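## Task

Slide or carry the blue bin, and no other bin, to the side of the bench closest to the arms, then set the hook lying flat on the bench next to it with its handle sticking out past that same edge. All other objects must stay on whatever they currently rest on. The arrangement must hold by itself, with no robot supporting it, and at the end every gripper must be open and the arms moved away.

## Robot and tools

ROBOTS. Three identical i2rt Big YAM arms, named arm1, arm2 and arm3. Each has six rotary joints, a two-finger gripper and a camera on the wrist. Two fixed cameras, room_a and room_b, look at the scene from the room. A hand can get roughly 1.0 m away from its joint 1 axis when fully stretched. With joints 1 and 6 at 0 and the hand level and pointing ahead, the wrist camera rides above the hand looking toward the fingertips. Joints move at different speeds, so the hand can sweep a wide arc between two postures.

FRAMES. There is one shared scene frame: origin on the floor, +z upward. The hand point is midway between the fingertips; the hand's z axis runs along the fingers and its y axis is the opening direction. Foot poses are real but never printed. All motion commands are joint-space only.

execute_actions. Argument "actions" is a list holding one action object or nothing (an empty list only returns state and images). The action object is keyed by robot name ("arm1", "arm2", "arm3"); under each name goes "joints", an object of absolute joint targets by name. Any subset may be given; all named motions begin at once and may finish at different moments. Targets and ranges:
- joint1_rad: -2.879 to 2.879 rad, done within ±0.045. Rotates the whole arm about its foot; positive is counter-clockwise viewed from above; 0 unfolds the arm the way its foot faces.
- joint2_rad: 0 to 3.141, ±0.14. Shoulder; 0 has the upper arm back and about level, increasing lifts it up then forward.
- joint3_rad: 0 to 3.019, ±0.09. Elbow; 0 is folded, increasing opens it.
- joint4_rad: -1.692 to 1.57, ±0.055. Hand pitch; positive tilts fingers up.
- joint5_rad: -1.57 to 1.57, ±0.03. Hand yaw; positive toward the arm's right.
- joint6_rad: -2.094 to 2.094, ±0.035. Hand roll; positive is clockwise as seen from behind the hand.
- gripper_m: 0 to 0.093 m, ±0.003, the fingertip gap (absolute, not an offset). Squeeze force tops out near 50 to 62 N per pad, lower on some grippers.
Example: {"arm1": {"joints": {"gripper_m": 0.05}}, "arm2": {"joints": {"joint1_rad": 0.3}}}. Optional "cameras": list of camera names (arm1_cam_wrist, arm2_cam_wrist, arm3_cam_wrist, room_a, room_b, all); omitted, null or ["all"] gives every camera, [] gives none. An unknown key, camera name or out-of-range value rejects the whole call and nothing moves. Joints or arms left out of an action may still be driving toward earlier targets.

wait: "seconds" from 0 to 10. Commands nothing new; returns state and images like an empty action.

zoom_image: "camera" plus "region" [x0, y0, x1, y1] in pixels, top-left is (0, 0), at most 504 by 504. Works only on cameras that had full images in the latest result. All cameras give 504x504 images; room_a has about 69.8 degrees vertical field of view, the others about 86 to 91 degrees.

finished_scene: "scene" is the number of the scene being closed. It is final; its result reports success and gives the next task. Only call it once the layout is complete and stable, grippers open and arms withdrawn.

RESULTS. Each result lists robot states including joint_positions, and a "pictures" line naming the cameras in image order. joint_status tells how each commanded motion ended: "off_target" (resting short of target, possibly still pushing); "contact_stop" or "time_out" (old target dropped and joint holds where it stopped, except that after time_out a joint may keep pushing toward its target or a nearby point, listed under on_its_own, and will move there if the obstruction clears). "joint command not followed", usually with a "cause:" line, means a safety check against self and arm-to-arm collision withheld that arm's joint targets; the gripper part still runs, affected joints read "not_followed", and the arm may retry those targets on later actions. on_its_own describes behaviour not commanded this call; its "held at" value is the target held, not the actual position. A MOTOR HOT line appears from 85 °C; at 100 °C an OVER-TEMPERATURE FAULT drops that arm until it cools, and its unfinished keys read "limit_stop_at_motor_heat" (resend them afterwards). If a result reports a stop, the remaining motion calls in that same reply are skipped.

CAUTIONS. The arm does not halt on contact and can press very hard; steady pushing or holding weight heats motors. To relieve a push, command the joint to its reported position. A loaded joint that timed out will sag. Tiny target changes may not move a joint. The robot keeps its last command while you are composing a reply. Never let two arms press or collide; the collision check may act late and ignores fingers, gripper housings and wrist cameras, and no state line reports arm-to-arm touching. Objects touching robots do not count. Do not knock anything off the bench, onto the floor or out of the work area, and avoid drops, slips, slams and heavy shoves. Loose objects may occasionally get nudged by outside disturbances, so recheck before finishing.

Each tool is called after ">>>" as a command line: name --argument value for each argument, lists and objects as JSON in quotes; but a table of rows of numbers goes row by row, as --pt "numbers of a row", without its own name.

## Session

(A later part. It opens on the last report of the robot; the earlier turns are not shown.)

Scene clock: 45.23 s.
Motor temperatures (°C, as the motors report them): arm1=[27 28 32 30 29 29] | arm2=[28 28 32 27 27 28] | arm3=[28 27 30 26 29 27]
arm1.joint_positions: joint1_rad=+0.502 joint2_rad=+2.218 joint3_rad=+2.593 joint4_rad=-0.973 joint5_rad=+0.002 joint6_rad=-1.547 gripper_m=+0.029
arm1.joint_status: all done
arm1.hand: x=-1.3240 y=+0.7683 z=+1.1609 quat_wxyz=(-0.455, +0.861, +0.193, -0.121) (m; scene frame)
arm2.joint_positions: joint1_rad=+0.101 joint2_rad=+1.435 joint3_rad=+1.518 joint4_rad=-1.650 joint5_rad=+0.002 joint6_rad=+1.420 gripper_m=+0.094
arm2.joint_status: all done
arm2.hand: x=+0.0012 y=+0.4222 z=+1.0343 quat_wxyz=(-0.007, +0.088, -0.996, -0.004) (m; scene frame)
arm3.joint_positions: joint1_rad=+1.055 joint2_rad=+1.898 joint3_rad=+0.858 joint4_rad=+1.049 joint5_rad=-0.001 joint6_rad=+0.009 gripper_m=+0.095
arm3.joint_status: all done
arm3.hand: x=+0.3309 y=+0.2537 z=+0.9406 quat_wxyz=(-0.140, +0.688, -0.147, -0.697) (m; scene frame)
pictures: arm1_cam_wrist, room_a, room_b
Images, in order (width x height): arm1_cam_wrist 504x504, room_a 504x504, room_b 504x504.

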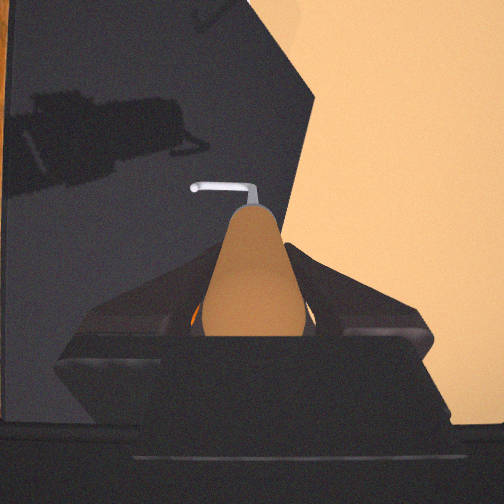

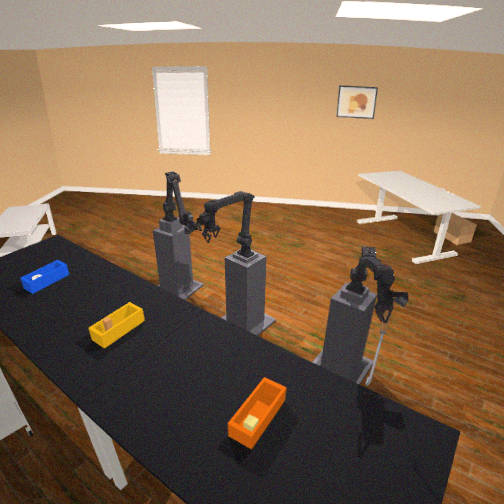

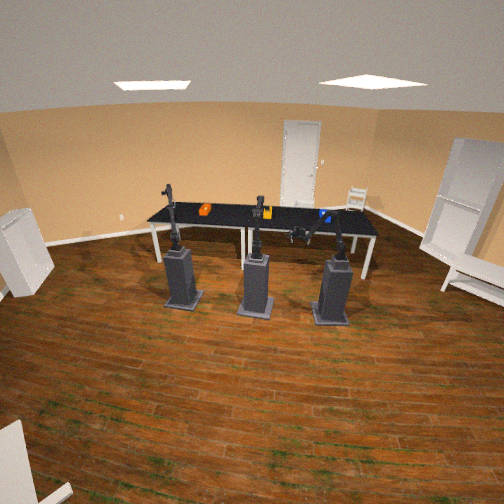

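>>> execute_actions --actions '[{"arm1":{"joints":{"joint1_rad":-0.8,"joint2_rad":1.75,"joint3_rad":1.03,"joint4_rad":0.76}}}]' --cameras '["arm1_cam_wrist","room_b"]'

>>> execute_actions --actions '[{"arm1":{"joints":{"joint1_rad":-1.085,"joint2_rad":2.215,"joint3_rad":1.655,"joint4_rad":0.63}}}]'

Scene clock: 50.20 s.
Motor temperatures (°C, as the motors report them): arm1=[27 28 32 30 29 29] | arm2=[28 29 32 27 27 28] | arm3=[28 27 30 26 29 27]
arm1.joint_positions: joint1_rad=-0.808 joint2_rad=+1.790 joint3_rad=+1.004 joint4_rad=+0.711 joint5_rad=+0.001 joint6_rad=-1.552 gripper_m=+0.029
arm1.joint_status: all done
arm1.hand: x=-0.4249 y=+0.4583 z=+0.9490 quat_wxyz=(-0.621, +0.669, -0.310, +0.265) (m; scene frame)
arm2.joint_positions: joint1_rad=+0.101 joint2_rad=+1.435 joint3_rad=+1.518 joint4_rad=-1.650 joint5_rad=+0.002 joint6_rad=+1.420 gripper_m=+0.094
arm2.joint_status: not commanded
arm2.hand: x=+0.0012 y=+0.4222 z=+1.0343 quat_wxyz=(-0.007, +0.088, -0.996, -0.004) (m; scene frame)
arm3.joint_positions: joint1_rad=+1.055 joint2_rad=+1.898 joint3_rad=+0.858 joint4_rad=+1.049 joint5_rad=-0.001 joint6_rad=+0.009 gripper_m=+0.095
arm3.joint_status: not commanded
arm3.hand: x=+0.3309 y=+0.2537 z=+0.9406 quat_wxyz=(-0.140, +0.688, -0.147, -0.697) (m; scene frame)
pictures: arm1_cam_wrist, room_b
Images, in order (width x height): arm1_cam_wrist 504x504, room_b 504x504.

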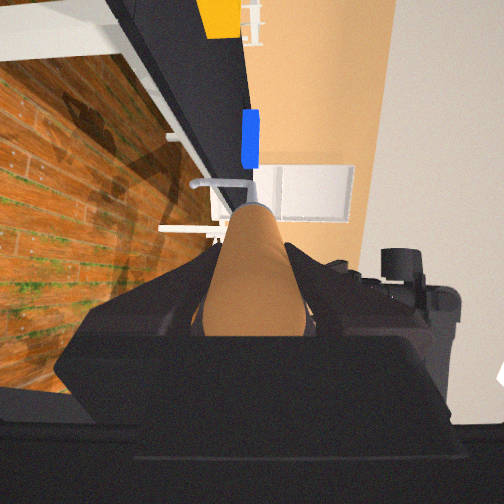

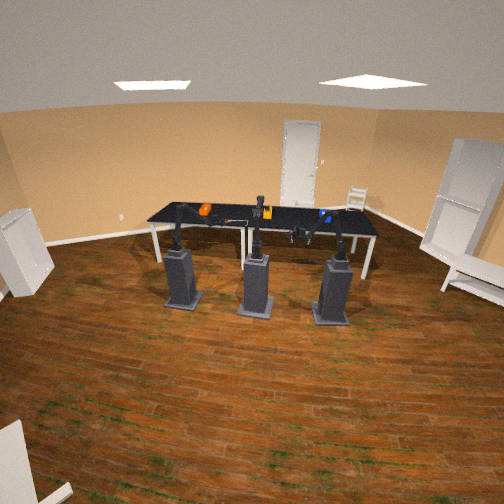

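Scene clock: 51.73 s.
Motor temperatures (°C, as the motors report them): arm1=[27 28 32 30 29 29] | arm2=[28 29 32 27 27 28] | arm3=[28 27 30 26 29 27]
arm1.joint_positions: joint1_rad=-1.083 joint2_rad=+2.259 joint3_rad=+1.587 joint4_rad=+0.593 joint5_rad=+0.000 joint6_rad=-1.552 gripper_m=+0.029
arm1.joint_status: all done
arm1.hand: x=-0.1657 y=+0.3800 z=+0.8706 quat_wxyz=(-0.577, +0.623, -0.398, +0.347) (m; scene frame)
arm2.joint_positions: joint1_rad=+0.101 joint2_rad=+1.435 joint3_rad=+1.518 joint4_rad=-1.650 joint5_rad=+0.002 joint6_rad=+1.420 gripper_m=+0.094
arm2.joint_status: not commanded
arm2.hand: x=+0.0012 y=+0.4222 z=+1.0343 quat_wxyz=(-0.007, +0.088, -0.996, -0.004) (m; scene frame)
arm3.joint_positions: joint1_rad=+1.055 joint2_rad=+1.898 joint3_rad=+0.858 joint4_rad=+1.049 joint5_rad=-0.001 joint6_rad=+0.009 gripper_m=+0.095
arm3.joint_status: not commanded
arm3.hand: x=+0.3309 y=+0.2537 z=+0.9406 quat_wxyz=(-0.140, +0.688, -0.147, -0.697) (m; scene frame)
pictures: arm1_cam_wrist, arm2_cam_wrist, arm3_cam_wrist, room_a, room_b
Images, in order (width x height): arm1_cam_wrist 504x504, arm2_cam_wrist 504x504, arm3_cam_wrist 504x504, room_a 504x504, room_b 504x504.

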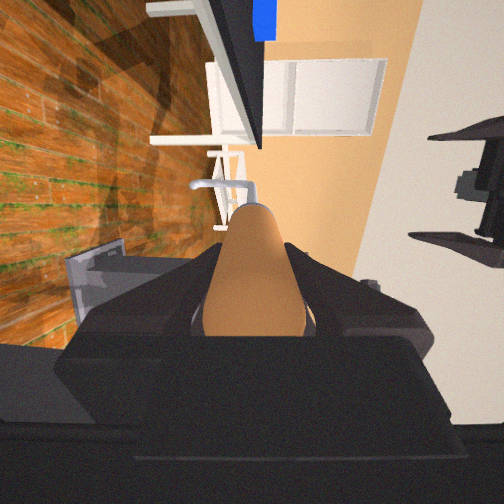

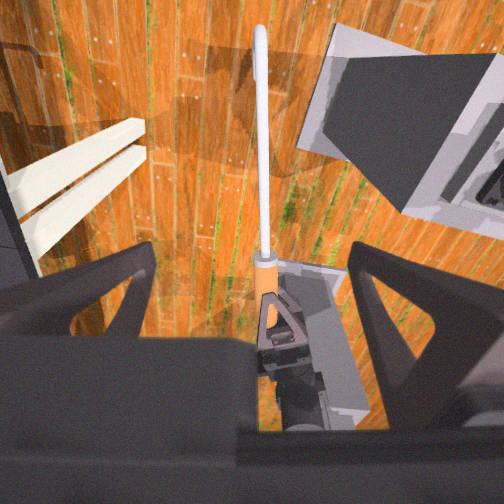

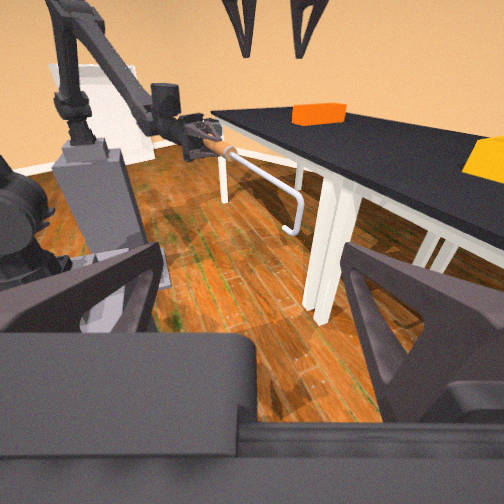

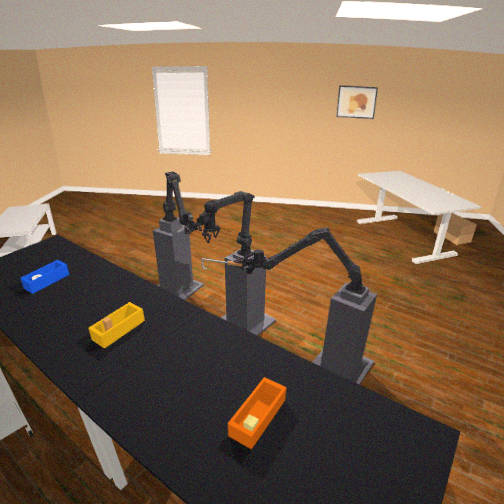

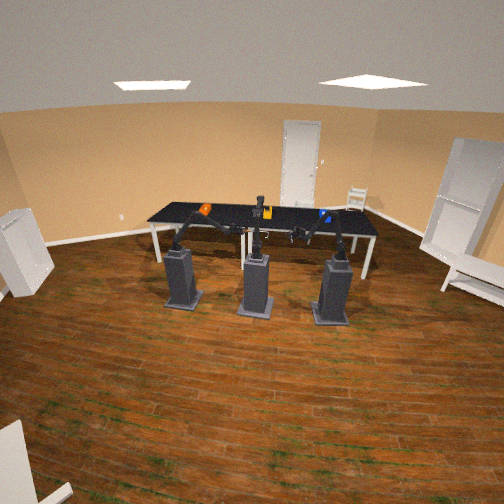

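>>> execute_actions --actions '[{"arm2":{"joints":{"joint1_rad":0.125,"joint2_rad":1.495,"joint3_rad":1.055,"joint4_rad":-1.122}}}]' --cameras '["arm1_cam_wrist","arm2_cam_wrist","arm3_cam_wrist"]'

Scene clock: 54.77 s.
Motor temperatures (°C, as the motors report them): arm1=[27 28 33 30 29 29] | arm2=[28 29 32 27 27 28] | arm3=[28 27 30 26 29 27]
arm1.joint_positions: joint1_rad=-1.083 joint2_rad=+2.259 joint3_rad=+1.587 joint4_rad=+0.593 joint5_rad=+0.000 joint6_rad=-1.552 gripper_m=+0.029
arm1.joint_status: not commanded
arm1.hand: x=-0.1657 y=+0.3800 z=+0.8706 quat_wxyz=(-0.577, +0.623, -0.398, +0.347) (m; scene frame)
arm2.joint_positions: joint1_rad=+0.115 joint2_rad=+1.498 joint3_rad=+1.051 joint4_rad=-1.133 joint5_rad=+0.002 joint6_rad=+1.420 gripper_m=+0.094
arm2.joint_status: all done
arm2.hand: x=-0.0019 y=+0.4084 z=+0.8358 quat_wxyz=(-0.006, +0.094, -0.996, +0.002) (m; scene frame)
arm3.joint_positions: joint1_rad=+1.055 joint2_rad=+1.898 joint3_rad=+0.858 joint4_rad=+1.049 joint5_rad=-0.001 joint6_rad=+0.009 gripper_m=+0.095
arm3.joint_status: not commanded
arm3.hand: x=+0.3309 y=+0.2537 z=+0.9406 quat_wxyz=(-0.140, +0.688, -0.147, -0.697) (m; scene frame)
pictures: arm1_cam_wrist, arm2_cam_wrist, arm3_cam_wrist
Images, in order (width x height): arm1_cam_wrist 504x504, arm2_cam_wrist 504x504, arm3_cam_wrist 504x504.

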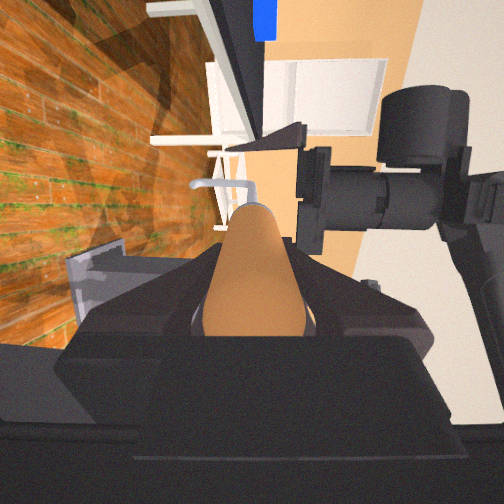

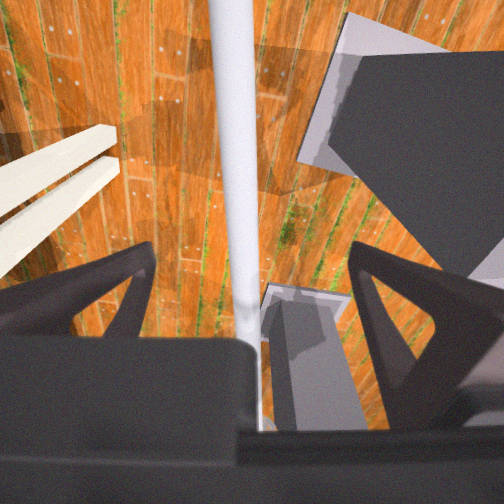

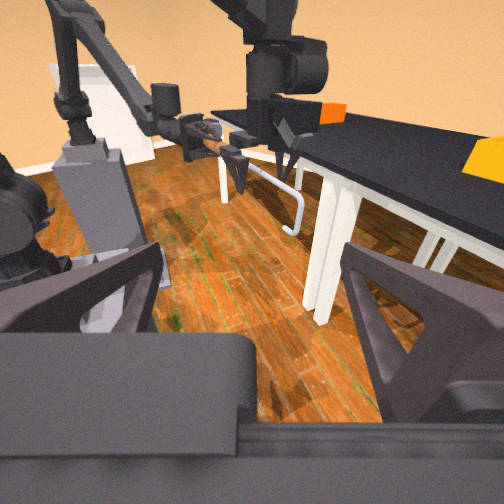

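>>> execute_actions --actions '[{"arm2":{"joints":{"joint2_rad":1.535,"joint3_rad":1.01,"joint4_rad":-1.055,"joint6_rad":1.39,"gripper_m":0.045}}}]' --cameras '["arm1_cam_wrist","arm2_cam_wrist"]'

Scene clock: 56.27 s.
Motor temperatures (°C, as the motors report them): arm1=[27 28 33 30 29 29] | arm2=[28 29 32 27 27 28] | arm3=[28 27 30 26 29 27]
arm1.joint_positions: joint1_rad=-1.083 joint2_rad=+2.259 joint3_rad=+1.587 joint4_rad=+0.593 joint5_rad=+0.000 joint6_rad=-1.552 gripper_m=+0.029
arm1.joint_status: not commanded
arm1.hand: x=-0.1657 y=+0.3800 z=+0.8706 quat_wxyz=(-0.577, +0.623, -0.398, +0.347) (m; scene frame)
arm2.joint_positions: joint1_rad=+0.115 joint2_rad=+1.525 joint3_rad=+1.007 joint4_rad=-1.066 joint5_rad=+0.002 joint6_rad=+1.401 gripper_m=+0.045
arm2.joint_status: all done
arm2.hand: x=-0.0015 y=+0.4053 z=+0.8106 quat_wxyz=(-0.006, +0.104, -0.995, +0.004) (m; scene frame)
arm3.joint_positions: joint1_rad=+1.055 joint2_rad=+1.898 joint3_rad=+0.858 joint4_rad=+1.049 joint5_rad=-0.001 joint6_rad=+0.009 gripper_m=+0.095
arm3.joint_status: not commanded
arm3.hand: x=+0.3309 y=+0.2537 z=+0.9406 quat_wxyz=(-0.140, +0.688, -0.147, -0.697) (m; scene frame)
pictures: arm1_cam_wrist, arm2_cam_wrist
Images, in order (width x height): arm1_cam_wrist 504x504, arm2_cam_wrist 504x504.

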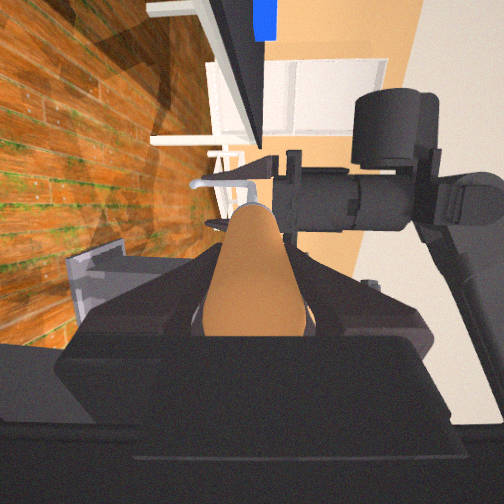

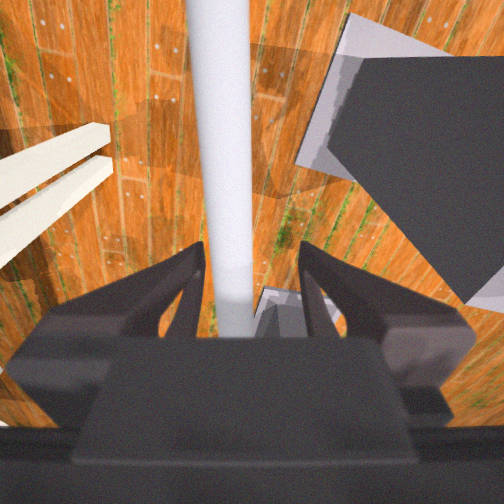

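>>> execute_actions --actions '[{"arm2":{"joints":{"gripper_m":0.0}}}]' --cameras '["arm1_cam_wrist","arm2_cam_wrist"]'

Scene clock: 57.00 s.
Motor temperatures (°C, as the motors report them): arm1=[27 29 33 30 29 29] | arm2=[28 29 32 27 27 28] | arm3=[28 27 30 26 29 27]
arm1.joint_positions: joint1_rad=-1.083 joint2_rad=+2.259 joint3_rad=+1.587 joint4_rad=+0.593 joint5_rad=+0.006 joint6_rad=-1.552 gripper_m=+0.029
arm1.joint_status: not commanded
arm1.hand: x=-0.1650 y=+0.3785 z=+0.8706 quat_wxyz=(-0.575, +0.622, -0.400, +0.350) (m; scene frame)
arm2.joint_positions: joint1_rad=+0.115 joint2_rad=+1.525 joint3_rad=+1.007 joint4_rad=-1.061 joint5_rad=+0.002 joint6_rad=+1.398 gripper_m=+0.005
arm2.joint_status: gripper_m off_target (ended at +0.005, target +0.000)
arm2.hand: x=-0.0015 y=+0.4064 z=+0.8106 quat_wxyz=(-0.007, +0.105, -0.994, +0.002) (m; scene frame)
arm3.joint_positions: joint1_rad=+1.055 joint2_rad=+1.898 joint3_rad=+0.858 joint4_rad=+1.049 joint5_rad=-0.001 joint6_rad=+0.009 gripper_m=+0.095
arm3.joint_status: not commanded
arm3.hand: x=+0.3309 y=+0.2537 z=+0.9406 quat_wxyz=(-0.140, +0.688, -0.147, -0.697) (m; scene frame)
pictures: arm1_cam_wrist, arm2_cam_wrist
Images, in order (width x height): arm1_cam_wrist 504x504, arm2_cam_wrist 504x504.

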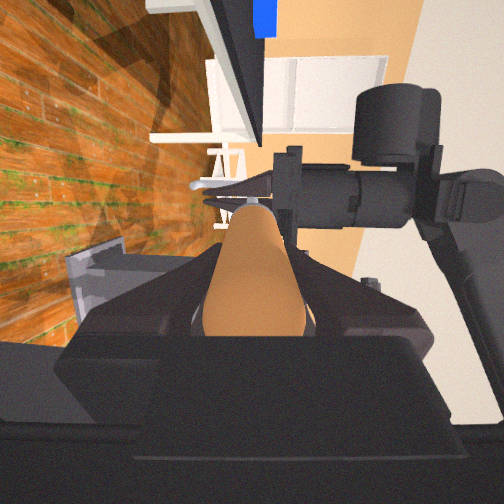

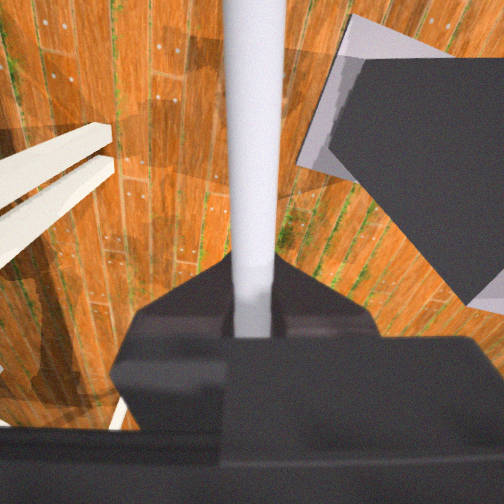

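>>> execute_actions --actions '[{"arm1":{"joints":{"joint2_rad":2.25,"joint3_rad":1.62,"joint4_rad":0.605,"gripper_m":0.093}}}]' --cameras '["arm1_cam_wrist","arm2_cam_wrist","arm3_cam_wrist"]'

Scene clock: 58.23 s.
Motor temperatures (°C, as the motors report them): arm1=[27 29 33 30 29 29] | arm2=[28 29 32 27 27 28] | arm3=[28 27 29 26 29 27]
arm1.joint_positions: joint1_rad=-1.083 joint2_rad=+2.257 joint3_rad=+1.587 joint4_rad=+0.591 joint5_rad=+0.004 joint6_rad=-1.556 gripper_m=+0.093
arm1.joint_status: all done
arm1.hand: x=-0.1651 y=+0.3787 z=+0.8719 quat_wxyz=(-0.575, +0.623, -0.399, +0.350) (m; scene frame)
arm2.joint_positions: joint1_rad=+0.115 joint2_rad=+1.534 joint3_rad=+0.999 joint4_rad=-1.061 joint5_rad=+0.003 joint6_rad=+1.397 gripper_m=+0.005
arm2.joint_status: not commanded
arm2.hand: x=-0.0011 y=+0.4023 z=+0.8045 quat_wxyz=(-0.006, +0.106, -0.994, +0.010) (m; scene frame)
arm3.joint_positions: joint1_rad=+1.055 joint2_rad=+1.898 joint3_rad=+0.858 joint4_rad=+1.049 joint5_rad=-0.001 joint6_rad=+0.009 gripper_m=+0.095
arm3.joint_status: not commanded
arm3.hand: x=+0.3309 y=+0.2537 z=+0.9406 quat_wxyz=(-0.140, +0.688, -0.147, -0.697) (m; scene frame)
pictures: arm1_cam_wrist, arm2_cam_wrist, arm3_cam_wrist
Images, in order (width x height): arm1_cam_wrist 504x504, arm2_cam_wrist 504x504, arm3_cam_wrist 504x504.

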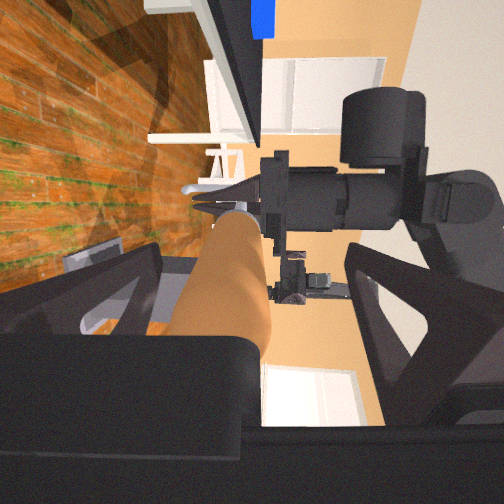

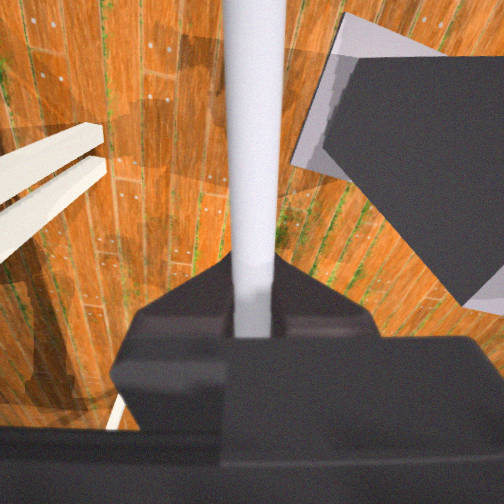

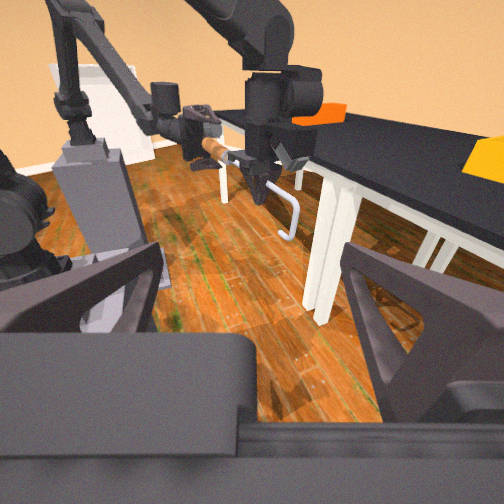

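>>> execute_actions --actions '[{"arm1":{"joints":{"joint1_rad":-0.5}},"arm2":{"joints":{"joint6_rad":-1.13}}}]'

Scene clock: 61.67 s.
Motor temperatures (°C, as the motors report them): arm1=[27 29 33 30 29 29] | arm2=[28 29 32 27 27 28] | arm3=[28 27 29 26 29 27]
arm1.joint_positions: joint1_rad=-0.512 joint2_rad=+2.257 joint3_rad=+1.587 joint4_rad=+0.591 joint5_rad=-0.002 joint6_rad=-1.556 gripper_m=+0.093
arm1.joint_status: all done
arm1.hand: x=-0.4930 y=+0.7359 z=+0.8776 quat_wxyz=(-0.654, +0.708, -0.207, +0.170) (m; scene frame)
arm2.joint_positions: joint1_rad=+0.115 joint2_rad=+1.534 joint3_rad=+0.999 joint4_rad=-1.061 joint5_rad=+0.000 joint6_rad=-1.120 gripper_m=+0.005
arm2.joint_status: all done
arm2.hand: x=-0.0016 y=+0.4023 z=+0.8045 quat_wxyz=(+0.008, +0.979, -0.205, +0.008) (m; scene frame)
arm3.joint_positions: joint1_rad=+1.055 joint2_rad=+1.898 joint3_rad=+0.858 joint4_rad=+1.049 joint5_rad=-0.001 joint6_rad=+0.009 gripper_m=+0.095
arm3.joint_status: not commanded
arm3.hand: x=+0.3309 y=+0.2537 z=+0.9406 quat_wxyz=(-0.140, +0.688, -0.147, -0.697) (m; scene frame)
pictures: arm1_cam_wrist, arm2_cam_wrist, arm3_cam_wrist, room_a, room_b
Images, in order (width x height): arm1_cam_wrist 504x504, arm2_cam_wrist 504x504, arm3_cam_wrist 504x504, room_a 504x504, room_b 504x504.

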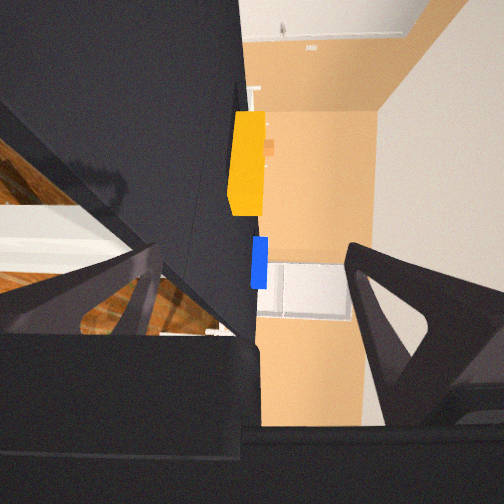

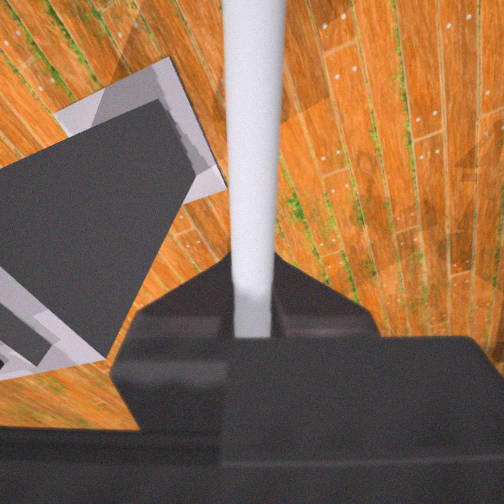

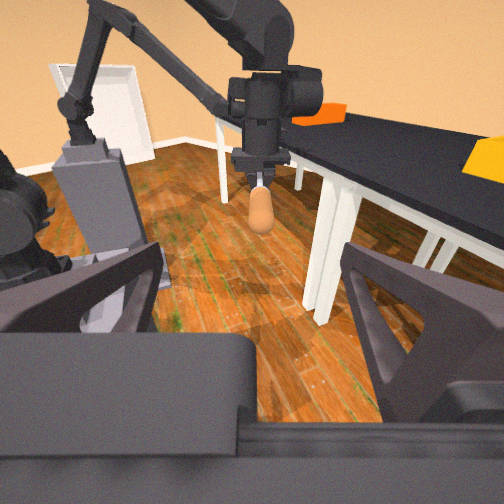

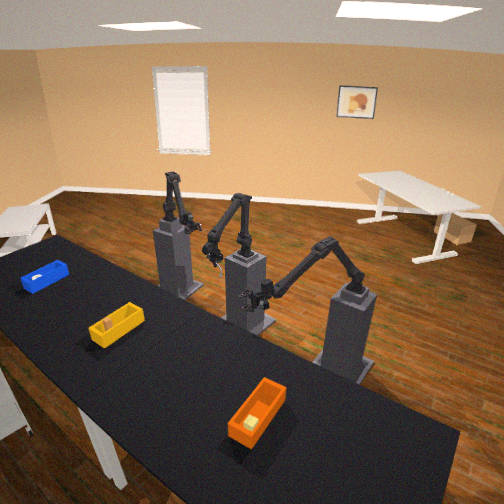

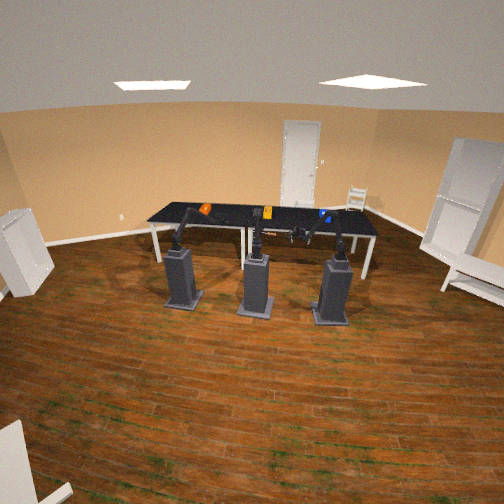

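>>> zoom_image --camera "arm3_cam_wrist" --region '[200, 130, 330, 260]'

>>> zoom_image --camera "room_b" --region '[200, 190, 330, 280]'

Region (200, 130, 330, 260) of arm3_cam_wrist's 504x504 image, scaled by 3.877, with more detail than that image has.

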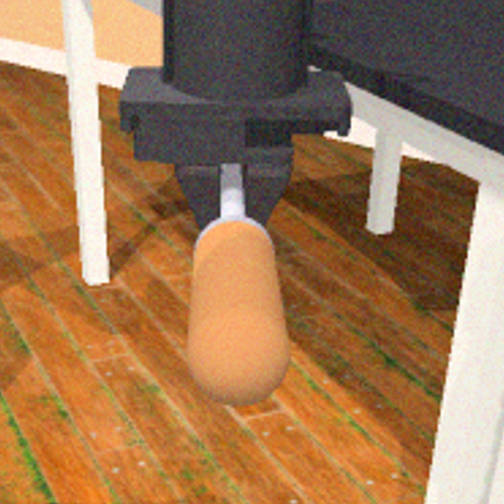

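Region (200, 190, 330, 280) of room_b's 504x504 image, scaled by 3.877, with more detail than that image has; it fills the top 349 rows of this view, and the rest is white.

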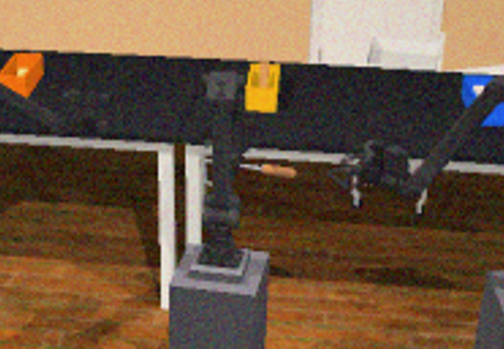

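>>> execute_actions --actions '[{"arm1":{"joints":{"joint1_rad":0.2,"joint2_rad":1.0,"joint3_rad":1.2,"joint4_rad":-0.5,"joint6_rad":0}},"arm3":{"joints":{"joint1_rad":1.032,"joint2_rad":2.265,"joint3_rad":1.365,"joint4_rad":0.945}}}]' --cameras '["arm3_cam_wrist","room_a","room_b"]'

Scene clock: 65.77 s.
Motor temperatures (°C, as the motors report them): arm1=[27 28 33 30 29 29] | arm2=[28 29 32 27 27 28] | arm3=[28 27 29 26 29 27]
arm1.joint_positions: joint1_rad=+0.211 joint2_rad=+0.989 joint3_rad=+1.202 joint4_rad=-0.493 joint5_rad=-0.004 joint6_rad=-0.015 gripper_m=+0.093
arm1.joint_status: all done
arm1.hand: x=-1.0166 y=+0.4720 z=+1.2595 quat_wxyz=(-0.384, +0.614, -0.509, -0.465) (m; scene frame)
arm2.joint_positions: joint1_rad=+0.115 joint2_rad=+1.534 joint3_rad=+0.999 joint4_rad=-1.061 joint5_rad=+0.000 joint6_rad=-1.120 gripper_m=+0.005
arm2.joint_status: not commanded
arm2.hand: x=-0.0016 y=+0.4023 z=+0.8045 quat_wxyz=(+0.008, +0.979, -0.205, +0.008) (m; scene frame)
arm3.joint_positions: joint1_rad=+1.034 joint2_rad=+2.272 joint3_rad=+1.334 joint4_rad=+0.945 joint5_rad=-0.001 joint6_rad=+0.009 gripper_m=+0.095
arm3.joint_status: all done
arm3.hand: x=+0.2066 y=+0.3255 z=+0.8705 quat_wxyz=(-0.147, +0.687, -0.154, -0.695) (m; scene frame)
pictures: arm3_cam_wrist, room_a, room_b
Images, in order (width x height): arm3_cam_wrist 504x504, room_a 504x504, room_b 504x504.

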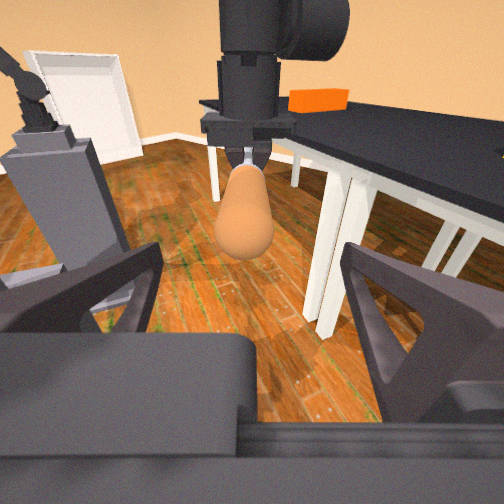

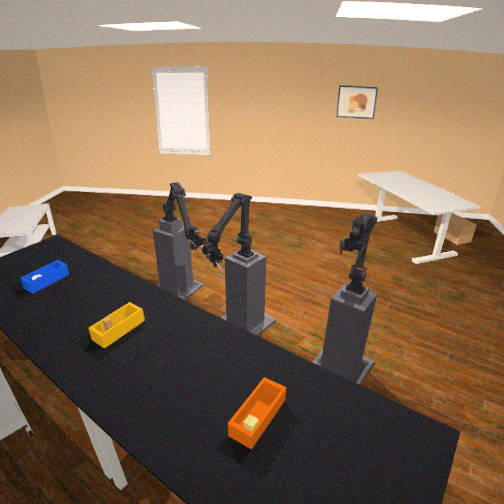

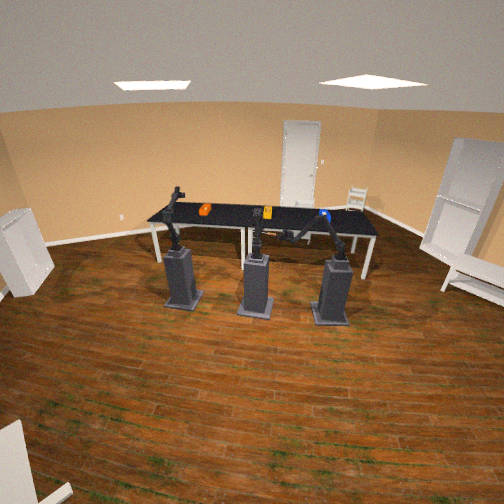

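>>> execute_actions --actions '[{"arm3":{"joints":{"joint2_rad":2.33,"joint3_rad":1.577,"joint4_rad":0.70,"gripper_m":0.07}}}]' --cameras '["arm3_cam_wrist","room_b"]'

Scene clock: 67.80 s.
Motor temperatures (°C, as the motors report them): arm1=[27 28 32 30 29 29] | arm2=[28 29 32 27 27 28] | arm3=[28 27 30 26 29 27]
arm1.joint_positions: joint1_rad=+0.211 joint2_rad=+0.989 joint3_rad=+1.202 joint4_rad=-0.493 joint5_rad=-0.004 joint6_rad=-0.015 gripper_m=+0.093
arm1.joint_status: not commanded
arm1.hand: x=-1.0166 y=+0.4720 z=+1.2595 quat_wxyz=(-0.384, +0.614, -0.509, -0.465) (m; scene frame)
arm2.joint_positions: joint1_rad=+0.115 joint2_rad=+1.534 joint3_rad=+0.999 joint4_rad=-1.061 joint5_rad=+0.000 joint6_rad=-1.120 gripper_m=+0.005
arm2.joint_status: not commanded
arm2.hand: x=-0.0016 y=+0.4023 z=+0.8045 quat_wxyz=(+0.008, +0.979, -0.205, +0.008) (m; scene frame)
arm3.joint_positions: joint1_rad=+1.034 joint2_rad=+2.317 joint3_rad=+1.540 joint4_rad=+0.706 joint5_rad=-0.001 joint6_rad=+0.009 gripper_m=+0.070
arm3.joint_status: all done
arm3.hand: x=+0.1553 y=+0.3491 z=+0.8781 quat_wxyz=(-0.141, +0.714, -0.160, -0.667) (m; scene frame)
pictures: arm3_cam_wrist, room_b
Images, in order (width x height): arm3_cam_wrist 504x504, room_b 504x504.

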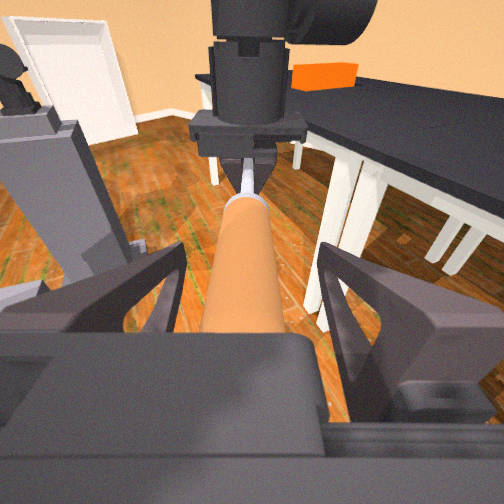

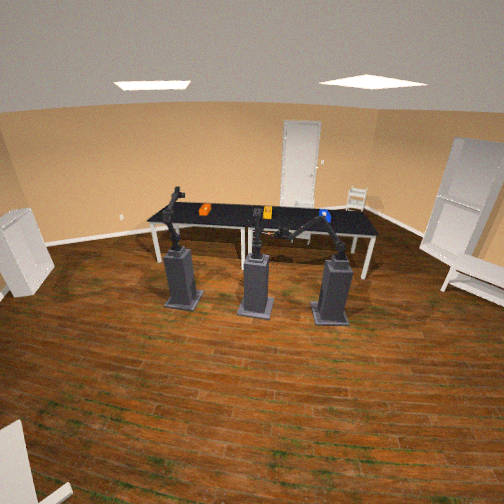

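>>> execute_actions --actions '[{"arm3":{"joints":{"gripper_m":0.0}}}]' --cameras '["arm3_cam_wrist","arm2_cam_wrist"]'

Scene clock: 68.67 s.
Motor temperatures (°C, as the motors report them): arm1=[27 28 32 30 29 29] | arm2=[28 29 32 27 27 28] | arm3=[28 28 30 26 29 27]
arm1.joint_positions: joint1_rad=+0.211 joint2_rad=+0.989 joint3_rad=+1.202 joint4_rad=-0.493 joint5_rad=-0.004 joint6_rad=-0.015 gripper_m=+0.093
arm1.joint_status: not commanded
arm1.hand: x=-1.0166 y=+0.4720 z=+1.2595 quat_wxyz=(-0.384, +0.614, -0.509, -0.465) (m; scene frame)
arm2.joint_positions: joint1_rad=+0.115 joint2_rad=+1.534 joint3_rad=+0.999 joint4_rad=-1.059 joint5_rad=+0.001 joint6_rad=-1.129 gripper_m=+0.005
arm2.joint_status: not commanded
arm2.hand: x=-0.0015 y=+0.4027 z=+0.8043 quat_wxyz=(+0.007, +0.980, -0.200, +0.008) (m; scene frame)
arm3.joint_positions: joint1_rad=+1.036 joint2_rad=+2.317 joint3_rad=+1.540 joint4_rad=+0.706 joint5_rad=-0.003 joint6_rad=+0.007 gripper_m=+0.030
arm3.joint_status: gripper_m off_target (ended at +0.030, target +0.000)
arm3.hand: x=+0.1546 y=+0.3477 z=+0.8780 quat_wxyz=(-0.140, +0.714, -0.159, -0.667) (m; scene frame)
pictures: arm2_cam_wrist, arm3_cam_wrist
Images, in order (width x height): arm2_cam_wrist 504x504, arm3_cam_wrist 504x504.

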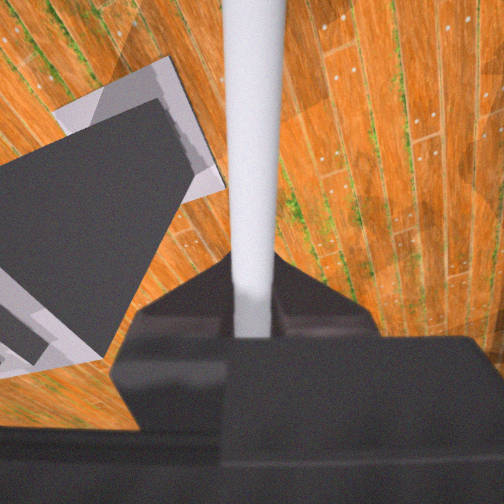

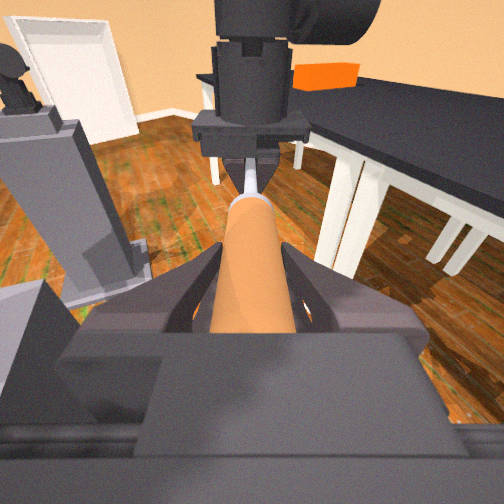

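>>> execute_actions --actions '[{"arm2":{"joints":{"gripper_m":0.093}}}]' --cameras '["arm3_cam_wrist","arm2_cam_wrist"]'

Scene clock: 69.73 s.
Motor temperatures (°C, as the motors report them): arm1=[27 28 32 30 29 29] | arm2=[28 29 32 27 27 28] | arm3=[28 28 30 26 29 27]
arm1.joint_positions: joint1_rad=+0.211 joint2_rad=+0.989 joint3_rad=+1.202 joint4_rad=-0.493 joint5_rad=-0.004 joint6_rad=-0.015 gripper_m=+0.093
arm1.joint_status: not commanded
arm1.hand: x=-1.0166 y=+0.4720 z=+1.2595 quat_wxyz=(-0.384, +0.614, -0.509, -0.465) (m; scene frame)
arm2.joint_positions: joint1_rad=+0.115 joint2_rad=+1.534 joint3_rad=+0.999 joint4_rad=-1.059 joint5_rad=+0.001 joint6_rad=-1.129 gripper_m=+0.093
arm2.joint_status: all done
arm2.hand: x=-0.0015 y=+0.4027 z=+0.8043 quat_wxyz=(+0.007, +0.980, -0.200, +0.008) (m; scene frame)
arm3.joint_positions: joint1_rad=+1.036 joint2_rad=+2.362 joint3_rad=+1.540 joint4_rad=+0.671 joint5_rad=-0.002 joint6_rad=+0.007 gripper_m=+0.030
arm3.joint_status: not commanded
arm3.hand: x=+0.1586 y=+0.3458 z=+0.8319 quat_wxyz=(-0.134, +0.740, -0.165, -0.638) (m; scene frame)
pictures: arm2_cam_wrist, arm3_cam_wrist
Images, in order (width x height): arm2_cam_wrist 504x504, arm3_cam_wrist 504x504.

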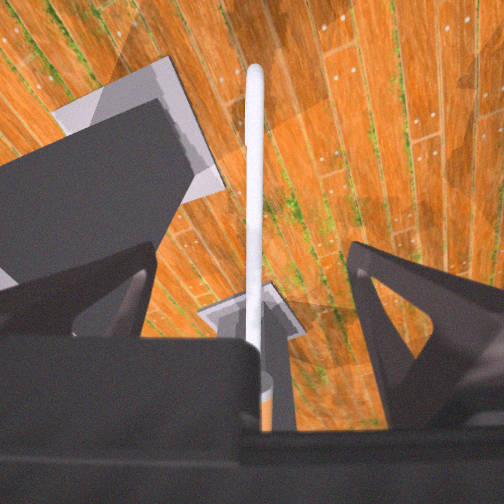

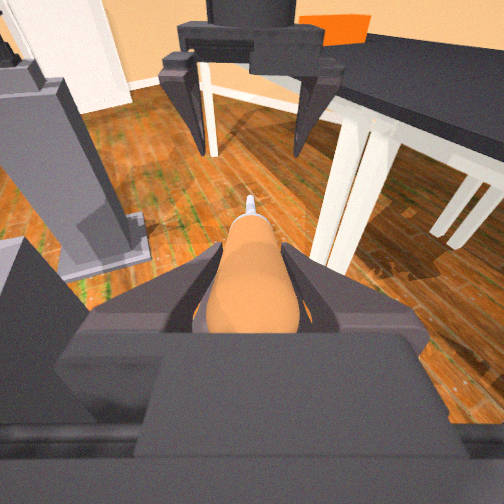

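>>> execute_actions --actions '[{"arm2":{"joints":{"joint1_rad":0.5,"joint2_rad":0.8,"joint3_rad":1.4,"joint4_rad":-1.3,"joint6_rad":0}},"arm3":{"joints":{"joint1_rad":0.4,"joint2_rad":1.64,"joint3_rad":0.87,"joint4_rad":1.0}}}]' --cameras '["arm3_cam_wrist","room_a","room_b"]'

Scene clock: 77.40 s.
Motor temperatures (°C, as the motors report them): arm1=[27 27 32 30 29 29] | arm2=[28 29 32 27 27 28] | arm3=[28 28 30 26 29 27]
arm1.joint_positions: joint1_rad=+0.211 joint2_rad=+0.989 joint3_rad=+1.202 joint4_rad=-0.493 joint5_rad=-0.004 joint6_rad=-0.015 gripper_m=+0.093
arm1.joint_status: not commanded
arm1.hand: x=-1.0166 y=+0.4720 z=+1.2595 quat_wxyz=(-0.384, +0.614, -0.509, -0.465) (m; scene frame)
arm2.joint_positions: joint1_rad=+0.507 joint2_rad=+0.802 joint3_rad=+1.397 joint4_rad=-1.292 joint5_rad=-0.001 joint6_rad=-0.011 gripper_m=+0.093
arm2.joint_status: all done
arm2.hand: x=-0.1217 y=+0.2854 z=+1.2379 quat_wxyz=(-0.235, +0.766, -0.482, -0.353) (m; scene frame)
arm3.joint_positions: joint1_rad=+0.403 joint2_rad=+1.667 joint3_rad=+0.840 joint4_rad=+0.969 joint5_rad=-0.001 joint6_rad=+0.000 gripper_m=+0.030
arm3.joint_status: all done
arm3.hand: x=+0.6194 y=+0.5446 z=+1.0535 quat_wxyz=(-0.381, +0.565, -0.333, -0.652) (m; scene frame)
pictures: arm3_cam_wrist, room_a, room_b
Images, in order (width x height): arm3_cam_wrist 504x504, room_a 504x504, room_b 504x504.

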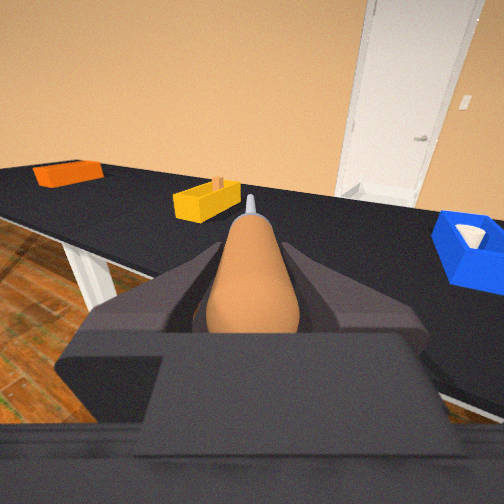

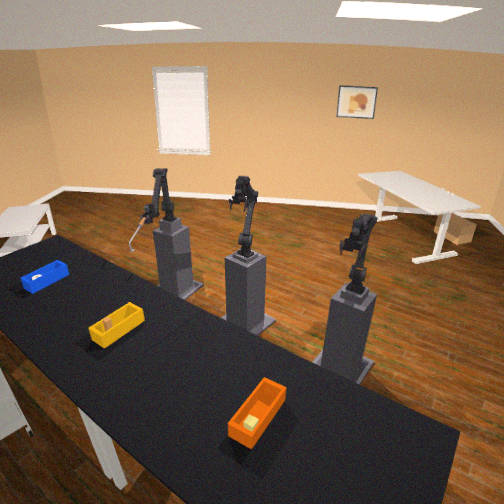

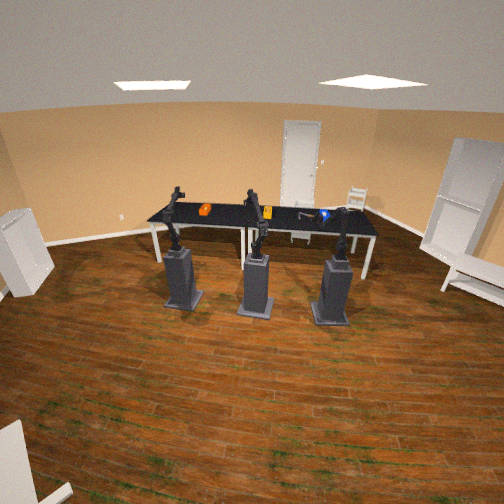

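>>> execute_actions --actions '[{"arm3":{"joints":{"joint1_rad":-0.094,"joint2_rad":1.8,"joint3_rad":2.09,"joint4_rad":0.605}}}]' --cameras '[]'

>>> execute_actions --actions '[{"arm3":{"joints":{"joint2_rad":2.39}}}]' --cameras '["arm3_cam_wrist","room_a","room_b"]'

Scene clock: 81.13 s.
Motor temperatures (°C, as the motors report them): arm1=[27 27 32 30 29 29] | arm2=[28 29 32 27 27 28] | arm3=[28 28 31 26 29 27]
arm1.joint_positions: joint1_rad=+0.211 joint2_rad=+0.989 joint3_rad=+1.202 joint4_rad=-0.493 joint5_rad=-0.004 joint6_rad=-0.015 gripper_m=+0.093
arm1.joint_status: not commanded
arm1.hand: x=-1.0166 y=+0.4720 z=+1.2595 quat_wxyz=(-0.384, +0.614, -0.509, -0.465) (m; scene frame)
arm2.joint_positions: joint1_rad=+0.507 joint2_rad=+0.802 joint3_rad=+1.397 joint4_rad=-1.292 joint5_rad=-0.001 joint6_rad=-0.010 gripper_m=+0.093
arm2.joint_status: not commanded
arm2.hand: x=-0.1217 y=+0.2854 z=+1.2379 quat_wxyz=(-0.235, +0.766, -0.482, -0.353) (m; scene frame)
arm3.joint_positions: joint1_rad=-0.092 joint2_rad=+1.824 joint3_rad=+2.037 joint4_rad=+0.583 joint5_rad=-0.001 joint6_rad=-0.002 gripper_m=+0.030
arm3.joint_status: all done
arm3.hand: x=+0.9166 y=+0.7250 z=+1.5345 quat_wxyz=(-0.650, +0.270, -0.266, -0.659) (m; scene frame)
pictures: none
No camera images: the call's "cameras" was empty. Leave "cameras" out to get every camera's image.

Scene clock: 83.60 s.
Motor temperatures (°C, as the motors report them): arm1=[27 27 32 30 29 29] | arm2=[28 29 32 27 27 28] | arm3=[28 28 31 26 29 27]
arm1.joint_positions: joint1_rad=+0.211 joint2_rad=+0.989 joint3_rad=+1.202 joint4_rad=-0.493 joint5_rad=-0.004 joint6_rad=-0.015 gripper_m=+0.093
arm1.joint_status: not commanded
arm1.hand: x=-1.0166 y=+0.4720 z=+1.2595 quat_wxyz=(-0.384, +0.614, -0.509, -0.465) (m; scene frame)
arm2.joint_positions: joint1_rad=+0.507 joint2_rad=+0.802 joint3_rad=+1.397 joint4_rad=-1.292 joint5_rad=-0.001 joint6_rad=-0.010 gripper_m=+0.093
arm2.joint_status: not commanded
arm2.hand: x=-0.1217 y=+0.2854 z=+1.2379 quat_wxyz=(-0.235, +0.766, -0.482, -0.353) (m; scene frame)
arm3.joint_positions: joint1_rad=-0.092 joint2_rad=+2.448 joint3_rad=+2.031 joint4_rad=+0.575 joint5_rad=+0.000 joint6_rad=-0.002 gripper_m=+0.030
arm3.joint_status: all done
arm3.hand: x=+0.9125 y=+0.9441 z=+1.0014 quat_wxyz=(-0.534, +0.462, -0.457, -0.541) (m; scene frame)
pictures: arm3_cam_wrist, room_a, room_b
Images, in order (width x height): arm3_cam_wrist 504x504, room_a 504x504, room_b 504x504.

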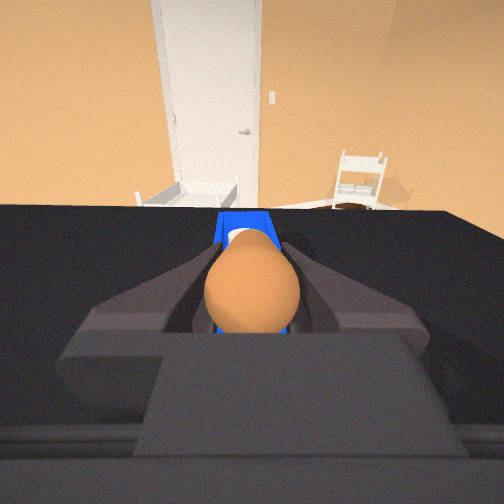

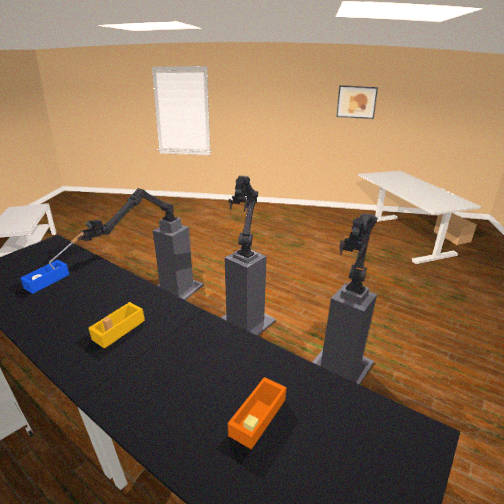

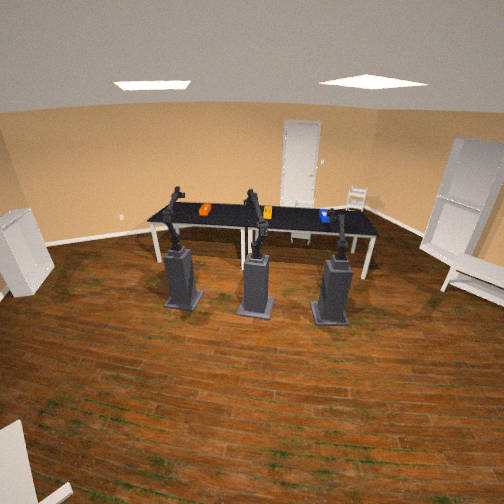

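>>> zoom_image --camera "room_a" --region '[10, 200, 130, 300]'

>>> zoom_image --camera "room_b" --region '[290, 190, 380, 260]'

Region (10, 200, 130, 300) of room_a's 504x504 image, scaled by 4.200, with more detail than that image has.

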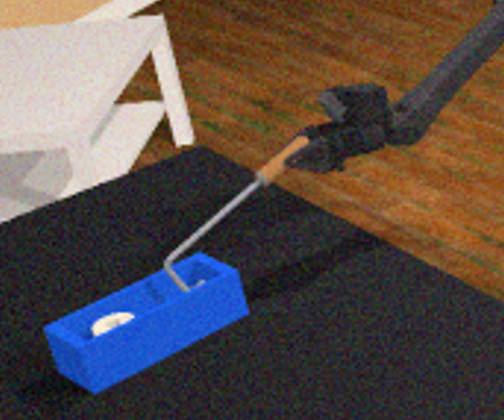

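Region (290, 190, 380, 260) of room_b's 504x504 image, scaled by 5.600, with more detail than that image has.

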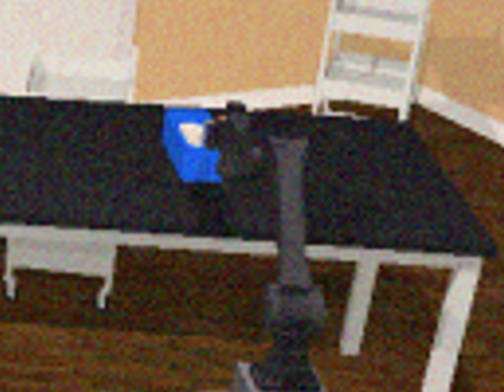

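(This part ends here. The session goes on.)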